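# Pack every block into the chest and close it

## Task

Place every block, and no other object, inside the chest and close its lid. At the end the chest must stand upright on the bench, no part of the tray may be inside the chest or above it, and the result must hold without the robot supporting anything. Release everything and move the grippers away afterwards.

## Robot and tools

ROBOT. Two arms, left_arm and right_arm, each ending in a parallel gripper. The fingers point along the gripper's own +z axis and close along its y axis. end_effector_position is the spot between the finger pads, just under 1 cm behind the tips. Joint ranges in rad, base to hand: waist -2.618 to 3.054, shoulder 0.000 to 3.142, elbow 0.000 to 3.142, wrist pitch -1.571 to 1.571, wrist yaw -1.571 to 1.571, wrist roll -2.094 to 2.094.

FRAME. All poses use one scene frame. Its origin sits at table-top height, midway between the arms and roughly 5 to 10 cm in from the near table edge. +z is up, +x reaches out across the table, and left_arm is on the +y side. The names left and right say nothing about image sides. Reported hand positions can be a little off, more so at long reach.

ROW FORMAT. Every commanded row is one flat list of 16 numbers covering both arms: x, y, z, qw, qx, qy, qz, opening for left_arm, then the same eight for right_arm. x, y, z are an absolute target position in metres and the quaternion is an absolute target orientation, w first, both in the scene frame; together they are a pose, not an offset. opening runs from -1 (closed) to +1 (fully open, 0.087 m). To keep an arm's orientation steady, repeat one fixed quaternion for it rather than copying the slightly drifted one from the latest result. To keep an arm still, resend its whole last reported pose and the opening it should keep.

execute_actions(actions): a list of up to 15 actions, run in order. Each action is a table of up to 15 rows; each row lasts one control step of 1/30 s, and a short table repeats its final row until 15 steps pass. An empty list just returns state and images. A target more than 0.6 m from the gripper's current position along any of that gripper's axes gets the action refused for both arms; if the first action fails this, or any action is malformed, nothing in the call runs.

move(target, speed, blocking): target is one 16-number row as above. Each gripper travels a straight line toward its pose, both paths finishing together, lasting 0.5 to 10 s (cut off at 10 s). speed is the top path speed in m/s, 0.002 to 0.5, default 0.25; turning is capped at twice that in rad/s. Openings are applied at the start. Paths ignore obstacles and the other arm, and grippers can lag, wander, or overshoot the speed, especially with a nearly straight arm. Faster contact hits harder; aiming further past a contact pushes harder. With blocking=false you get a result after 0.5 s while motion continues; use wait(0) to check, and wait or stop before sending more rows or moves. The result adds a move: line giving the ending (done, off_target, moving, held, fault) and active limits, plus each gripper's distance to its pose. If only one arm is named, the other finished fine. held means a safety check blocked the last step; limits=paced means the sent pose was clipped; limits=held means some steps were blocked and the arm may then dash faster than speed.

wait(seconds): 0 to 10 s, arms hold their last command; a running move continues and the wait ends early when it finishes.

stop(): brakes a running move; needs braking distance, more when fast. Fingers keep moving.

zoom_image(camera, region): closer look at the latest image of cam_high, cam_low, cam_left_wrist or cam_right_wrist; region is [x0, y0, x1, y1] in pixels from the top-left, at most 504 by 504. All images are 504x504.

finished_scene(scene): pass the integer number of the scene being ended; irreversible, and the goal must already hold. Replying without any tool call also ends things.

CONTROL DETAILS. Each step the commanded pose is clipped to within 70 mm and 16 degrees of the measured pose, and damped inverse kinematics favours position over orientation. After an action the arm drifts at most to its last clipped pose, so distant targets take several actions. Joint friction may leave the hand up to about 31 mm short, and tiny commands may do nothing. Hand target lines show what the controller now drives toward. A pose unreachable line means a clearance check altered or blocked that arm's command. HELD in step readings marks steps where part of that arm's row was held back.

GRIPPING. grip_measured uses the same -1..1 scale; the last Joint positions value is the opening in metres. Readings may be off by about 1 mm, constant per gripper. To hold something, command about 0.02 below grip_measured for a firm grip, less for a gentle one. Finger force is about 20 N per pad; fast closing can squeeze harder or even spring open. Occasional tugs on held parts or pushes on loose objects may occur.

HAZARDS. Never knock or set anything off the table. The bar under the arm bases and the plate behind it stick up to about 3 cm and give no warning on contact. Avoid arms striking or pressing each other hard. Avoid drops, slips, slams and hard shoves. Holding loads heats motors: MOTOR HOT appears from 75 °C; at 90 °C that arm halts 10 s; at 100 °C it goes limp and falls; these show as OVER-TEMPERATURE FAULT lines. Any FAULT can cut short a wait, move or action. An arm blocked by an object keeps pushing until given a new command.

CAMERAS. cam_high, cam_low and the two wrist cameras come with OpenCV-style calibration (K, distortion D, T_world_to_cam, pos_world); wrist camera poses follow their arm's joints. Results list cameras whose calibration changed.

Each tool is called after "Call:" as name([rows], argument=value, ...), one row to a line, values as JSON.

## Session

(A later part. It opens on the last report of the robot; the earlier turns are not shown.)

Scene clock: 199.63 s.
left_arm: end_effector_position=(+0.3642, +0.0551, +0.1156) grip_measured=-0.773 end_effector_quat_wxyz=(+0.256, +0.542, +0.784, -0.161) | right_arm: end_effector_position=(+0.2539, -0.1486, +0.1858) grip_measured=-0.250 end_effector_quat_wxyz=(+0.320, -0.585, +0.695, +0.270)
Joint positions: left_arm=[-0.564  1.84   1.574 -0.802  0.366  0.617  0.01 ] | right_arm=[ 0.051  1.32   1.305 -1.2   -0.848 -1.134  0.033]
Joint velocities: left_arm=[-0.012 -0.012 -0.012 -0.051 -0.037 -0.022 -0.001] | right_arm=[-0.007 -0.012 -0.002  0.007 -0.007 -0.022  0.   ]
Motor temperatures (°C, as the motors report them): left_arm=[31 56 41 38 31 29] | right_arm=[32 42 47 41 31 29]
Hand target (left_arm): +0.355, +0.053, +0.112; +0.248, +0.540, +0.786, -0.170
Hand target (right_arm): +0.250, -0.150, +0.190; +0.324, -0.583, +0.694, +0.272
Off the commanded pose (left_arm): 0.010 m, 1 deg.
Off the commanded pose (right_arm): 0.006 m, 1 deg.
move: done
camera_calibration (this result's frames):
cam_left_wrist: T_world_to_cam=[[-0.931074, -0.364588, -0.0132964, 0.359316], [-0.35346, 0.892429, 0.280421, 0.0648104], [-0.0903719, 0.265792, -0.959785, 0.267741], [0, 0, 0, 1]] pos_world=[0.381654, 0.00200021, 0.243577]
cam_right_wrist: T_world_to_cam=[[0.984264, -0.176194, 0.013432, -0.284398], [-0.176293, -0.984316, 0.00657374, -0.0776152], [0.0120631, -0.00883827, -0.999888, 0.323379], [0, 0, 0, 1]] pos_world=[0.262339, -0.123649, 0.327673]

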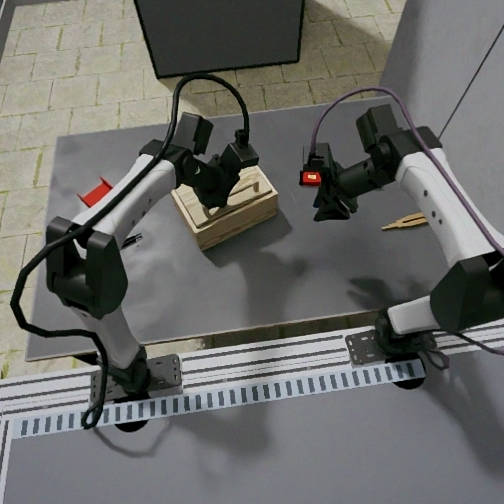

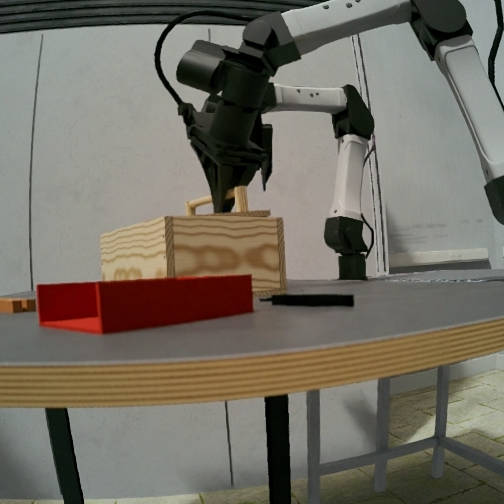

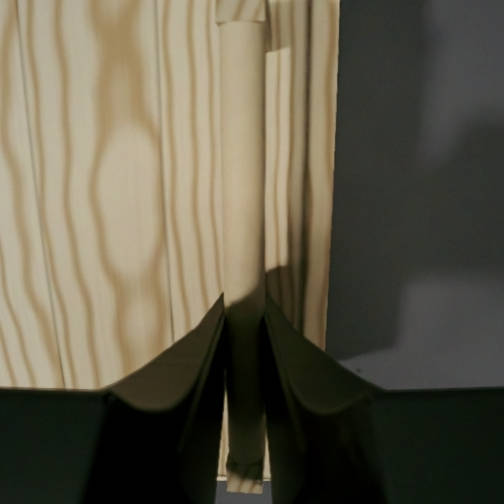

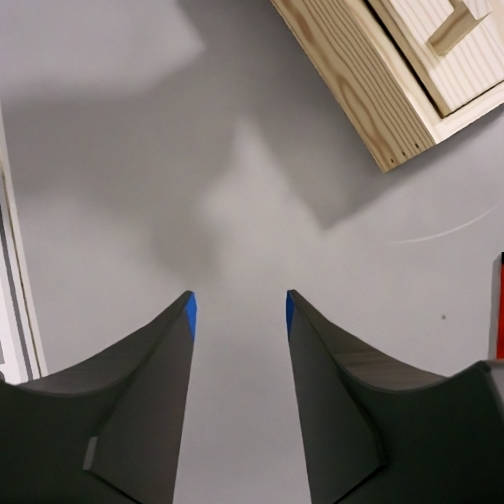

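Call:
move(target=[0.355,0.053,0.098,0.248,0.54,0.786,-0.17,-0.81,0.25,-0.15,0.19,0.324,-0.583,0.694,0.272,-0.25], speed=0.02)

Call:
move(target=[0.36,0.054,0.102,0.248,0.54,0.786,-0.17,-0.3,0.25,-0.15,0.19,0.324,-0.583,0.694,0.272,-0.25], speed=0.02)

Call:
move(target=[0.36,0.054,0.17,0.248,0.54,0.786,-0.17,-0.3,0.25,-0.15,0.19,0.324,-0.583,0.694,0.272,-0.25], speed=0.08)

Call:
move(target=[0.3,0.24,0.22,0.248,0.54,0.786,-0.17,-0.3,0.25,-0.15,0.19,0.324,-0.583,0.694,0.272,-0.25], speed=0.15)

Scene clock: 211.70 s.
left_arm: end_effector_position=(+0.3618, +0.0541, +0.1052) grip_measured=-0.774 end_effector_quat_wxyz=(+0.256, +0.542, +0.783, -0.164) | right_arm: end_effector_position=(+0.2539, -0.1485, +0.1858) grip_measured=-0.250 end_effector_quat_wxyz=(+0.320, -0.585, +0.695, +0.270)
Joint positions: left_arm=[-0.567  1.835  1.525 -0.756  0.37   0.613  0.01 ] | right_arm=[ 0.051  1.32   1.305 -1.2   -0.848 -1.134  0.033]
Joint velocities: left_arm=[ 0.012  0.007 -0.007  0.007 -0.037 -0.007 -0.   ] | right_arm=[-0.017  0.007  0.002 -0.007  0.007 -0.022  0.   ]
Motor temperatures (°C, as the motors report them): left_arm=[31 55 40 38 31 29] | right_arm=[32 41 47 40 31 29]
Hand target (left_arm): +0.355, +0.053, +0.098; +0.248, +0.540, +0.786, -0.170
Hand target (right_arm): +0.250, -0.150, +0.190; +0.324, -0.583, +0.694, +0.272
Off the commanded pose (left_arm): 0.010 m, 1 deg.
Off the commanded pose (right_arm): 0.006 m, 1 deg.
move: done
camera_calibration (this result's frames):
cam_left_wrist: T_world_to_cam=[[-0.931789, -0.362871, -0.00973894, 0.356418], [-0.351228, 0.894466, 0.276711, 0.0672305], [-0.091699, 0.261256, -0.960904, 0.258653], [0, 0, 0, 1]] pos_world=[0.379438, 0.00162354, 0.233408]
cam_right_wrist: T_world_to_cam=[[0.984286, -0.176079, 0.0133255, -0.284339], [-0.176172, -0.98434, 0.00622859, -0.0775354], [0.0120201, -0.0084783, -0.999892, 0.323481], [0, 0, 0, 1]] pos_world=[0.262323, -0.123645, 0.327718]

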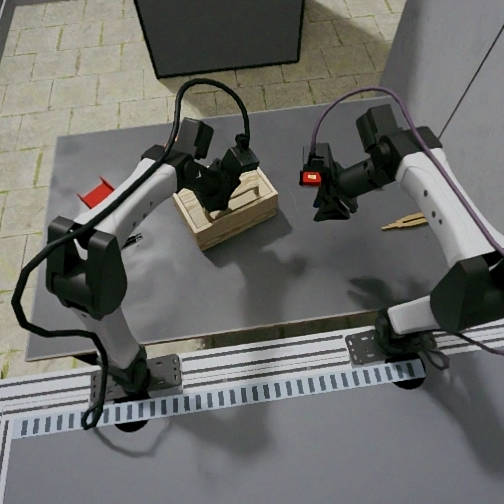

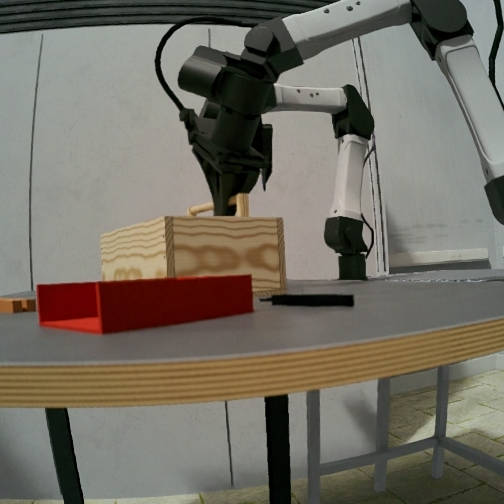

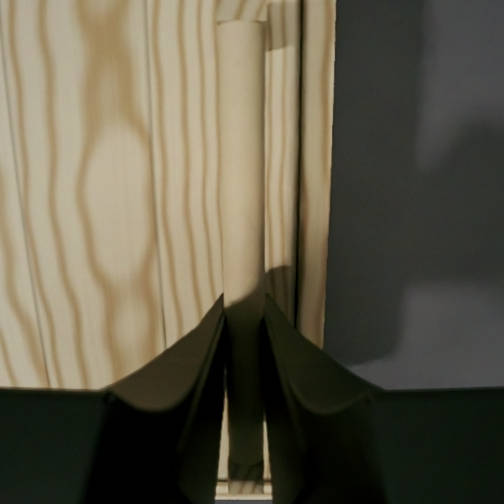

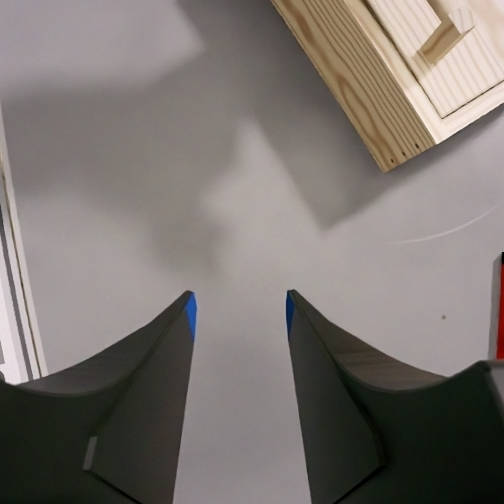

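Scene clock: 212.47 s.
left_arm: end_effector_position=(+0.3631, +0.0535, +0.1057) grip_measured=-0.300 end_effector_quat_wxyz=(+0.259, +0.542, +0.783, -0.163) | right_arm: end_effector_position=(+0.2539, -0.1485, +0.1858) grip_measured=-0.250 end_effector_quat_wxyz=(+0.320, -0.585, +0.695, +0.270)
Joint positions: left_arm=[-0.567  1.835  1.525 -0.75   0.37   0.613  0.031] | right_arm=[ 0.051  1.32   1.305 -1.2   -0.848 -1.134  0.033]
Joint velocities: left_arm=[ 0.012 -0.012 -0.007 -0.007 -0.007  0.007 -0.001] | right_arm=[-0.007 -0.022 -0.007 -0.007 -0.066 -0.037 -0.   ]
Motor temperatures (°C, as the motors report them): left_arm=[31 55 40 38 31 29] | right_arm=[32 41 47 40 31 29]
Hand target (left_arm): +0.360, +0.054, +0.102; +0.248, +0.540, +0.786, -0.170
Hand target (right_arm): +0.250, -0.150, +0.190; +0.324, -0.583, +0.694, +0.272
Off the commanded pose (left_arm): 0.005 m, 2 deg.
Off the commanded pose (right_arm): 0.006 m, 1 deg.
move: done
camera_calibration (this result's frames):
cam_left_wrist: T_world_to_cam=[[-0.931656, -0.363075, -0.0139233, 0.357794], [-0.352909, 0.895124, 0.272413, 0.0691174], [-0.086443, 0.258708, -0.96208, 0.257803], [0, 0, 0, 1]] pos_world=[0.380018, 0.00134131, 0.23418]
cam_right_wrist: T_world_to_cam=[[0.984286, -0.176079, 0.0133255, -0.284339], [-0.176172, -0.98434, 0.00622859, -0.0775354], [0.0120201, -0.0084783, -0.999892, 0.323481], [0, 0, 0, 1]] pos_world=[0.262323, -0.123645, 0.327718]

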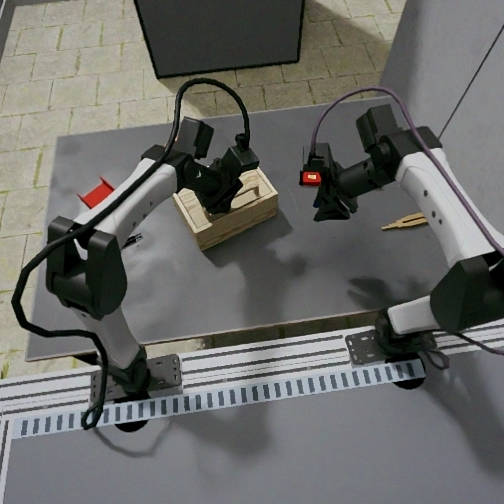

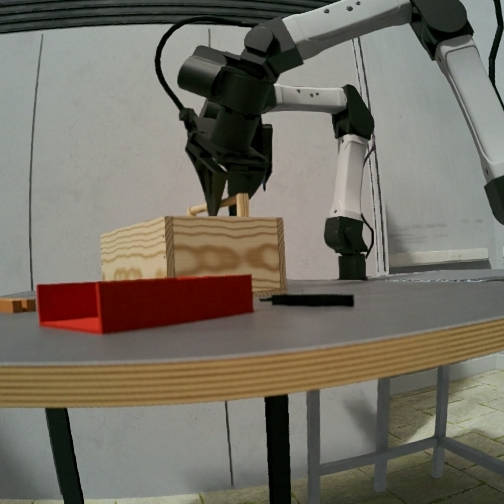

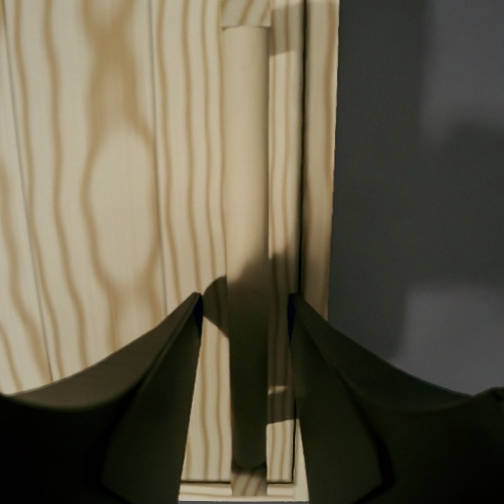

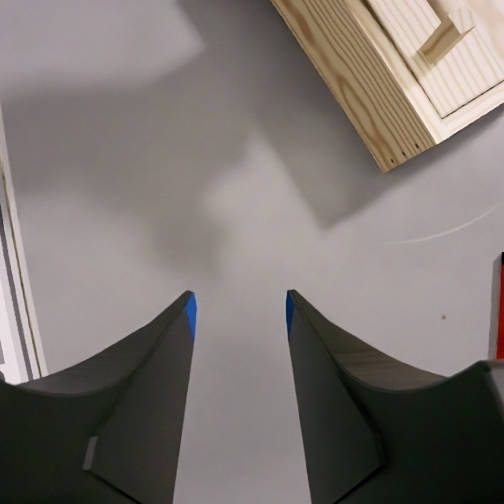

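Scene clock: 213.93 s.
left_arm: end_effector_position=(+0.3592, +0.0546, +0.1731) grip_measured=-0.300 end_effector_quat_wxyz=(+0.255, +0.542, +0.783, -0.166) | right_arm: end_effector_position=(+0.2539, -0.1485, +0.1858) grip_measured=-0.250 end_effector_quat_wxyz=(+0.320, -0.585, +0.695, +0.270)
Joint positions: left_arm=[-0.567  1.846  1.81  -1.032  0.375  0.613  0.031] | right_arm=[ 0.051  1.32   1.305 -1.2   -0.848 -1.134  0.033]
Joint velocities: left_arm=[ 0.022 -0.002 -0.022  0.022 -0.051  0.007  0.   ] | right_arm=[-0.007  0.007 -0.007 -0.066  0.022  0.037  0.001]
Motor temperatures (°C, as the motors report them): left_arm=[31 55 41 38 31 29] | right_arm=[32 41 47 40 31 29]
Hand target (left_arm): +0.360, +0.054, +0.170; +0.248, +0.540, +0.786, -0.170
Hand target (right_arm): +0.250, -0.150, +0.190; +0.324, -0.583, +0.694, +0.272
Off the commanded pose (left_arm): 0.003 m, 1 deg.
Off the commanded pose (right_arm): 0.006 m, 1 deg.
move: done
camera_calibration (this result's frames):
cam_left_wrist: T_world_to_cam=[[-0.932621, -0.36082, -0.00520289, 0.354264], [-0.348156, 0.89591, 0.27592, 0.0460547], [-0.0948962, 0.259141, -0.961166, 0.324811], [0, 0, 0, 1]] pos_world=[0.377252, 0.00239278, 0.301334]
cam_right_wrist: T_world_to_cam=[[0.984286, -0.176079, 0.0133255, -0.284339], [-0.176172, -0.98434, 0.00622859, -0.0775354], [0.0120201, -0.0084783, -0.999892, 0.323481], [0, 0, 0, 1]] pos_world=[0.262323, -0.123645, 0.327718]

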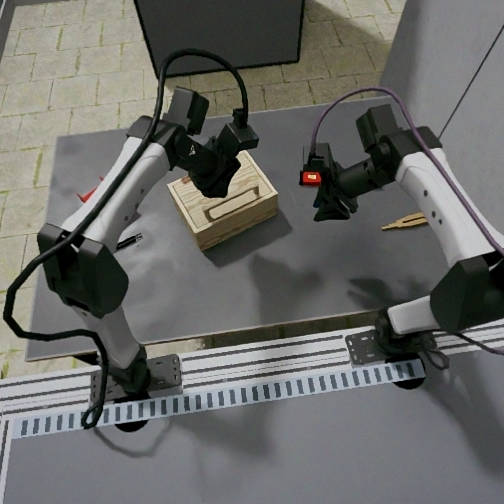

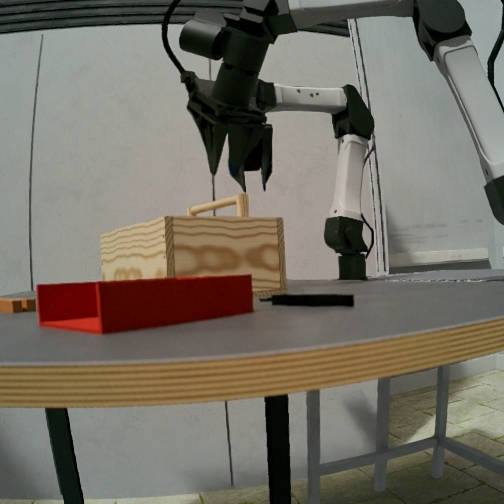

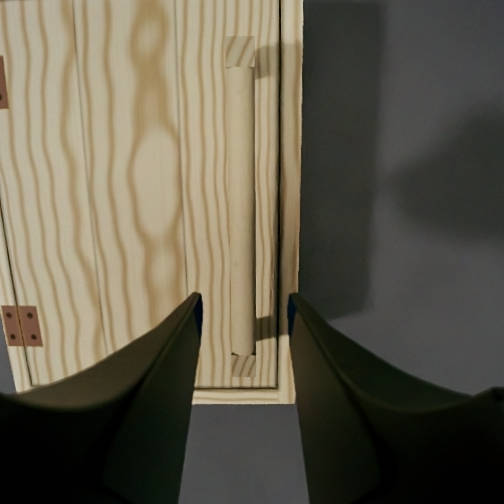

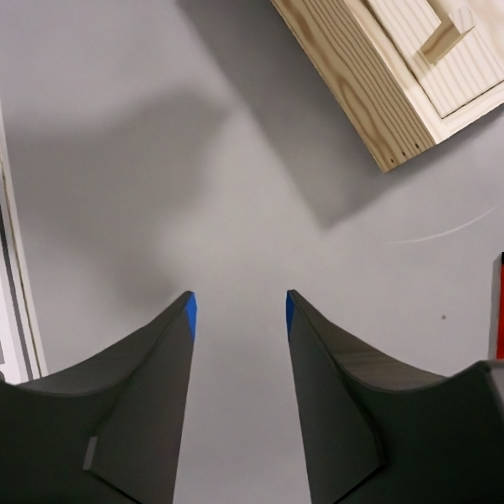

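Scene clock: 215.87 s.
left_arm: end_effector_position=(+0.2966, +0.2386, +0.2125) grip_measured=-0.300 end_effector_quat_wxyz=(+0.237, +0.536, +0.790, -0.178) | right_arm: end_effector_position=(+0.2539, -0.1485, +0.1858) grip_measured=-0.250 end_effector_quat_wxyz=(+0.320, -0.585, +0.695, +0.270)
Joint positions: left_arm=[-0.051  1.581  1.704 -1.487  0.569  1.147  0.031] | right_arm=[ 0.051  1.32   1.305 -1.2   -0.848 -1.134  0.033]
Joint velocities: left_arm=[ 0.017 -0.007  0.017  0.007  0.007 -0.007  0.001] | right_arm=[-0.007  0.007 -0.007 -0.007  0.037  0.051  0.001]
Motor temperatures (°C, as the motors report them): left_arm=[31 54 41 38 31 29] | right_arm=[32 41 47 40 31 29]
Hand target (left_arm): +0.297, +0.239, +0.222; +0.249, +0.539, +0.786, -0.174
Hand target (right_arm): +0.250, -0.150, +0.190; +0.324, -0.583, +0.694, +0.272
Off the commanded pose (left_arm): 0.008 m, 2 deg.
Off the commanded pose (right_arm): 0.006 m, 1 deg.
move: done
camera_calibration (this result's frames):
cam_left_wrist: T_world_to_cam=[[-0.930107, -0.365242, 0.0387131, 0.353398], [-0.339066, 0.894374, 0.29177, -0.157188], [-0.14119, 0.258251, -0.955705, 0.321911], [0, 0, 0, 1]] pos_world=[0.320852, 0.186527, 0.339834]
cam_right_wrist: T_world_to_cam=[[0.984286, -0.176079, 0.0133255, -0.284339], [-0.176172, -0.98434, 0.00622859, -0.0775354], [0.0120201, -0.0084783, -0.999892, 0.323481], [0, 0, 0, 1]] pos_world=[0.262323, -0.123645, 0.327718]

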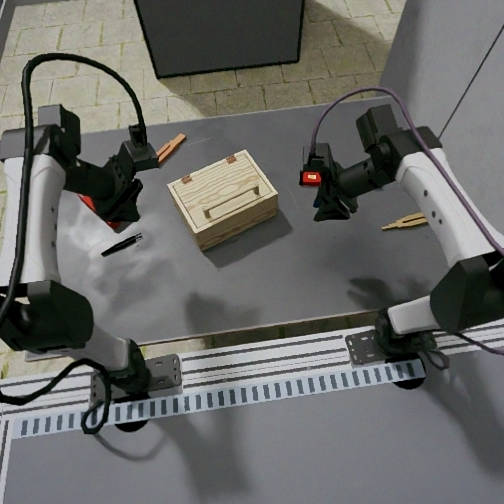

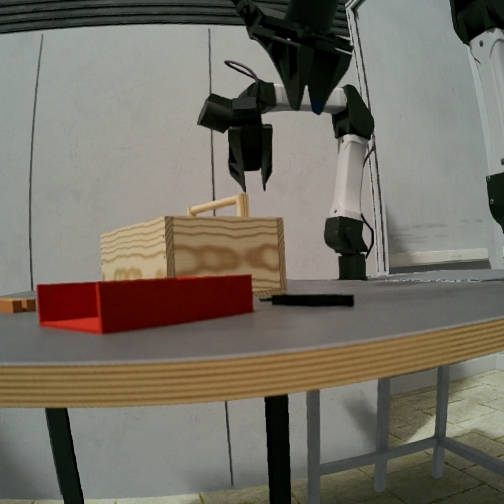

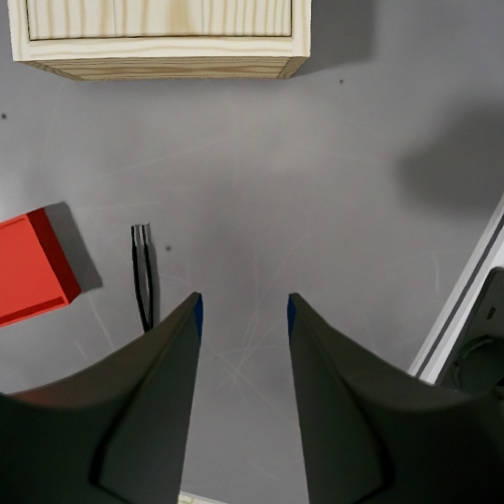

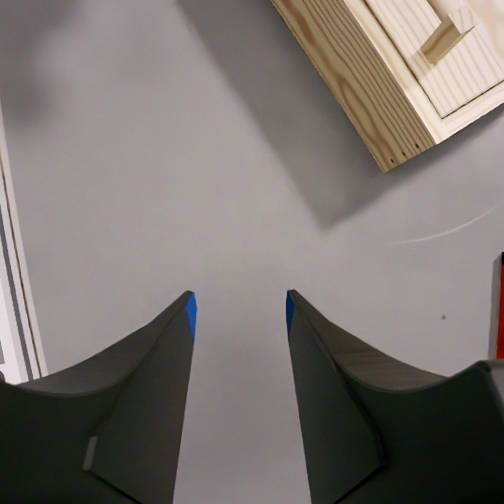

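Call:
finished_scene(scene=2)

The scene is finished: the task was done.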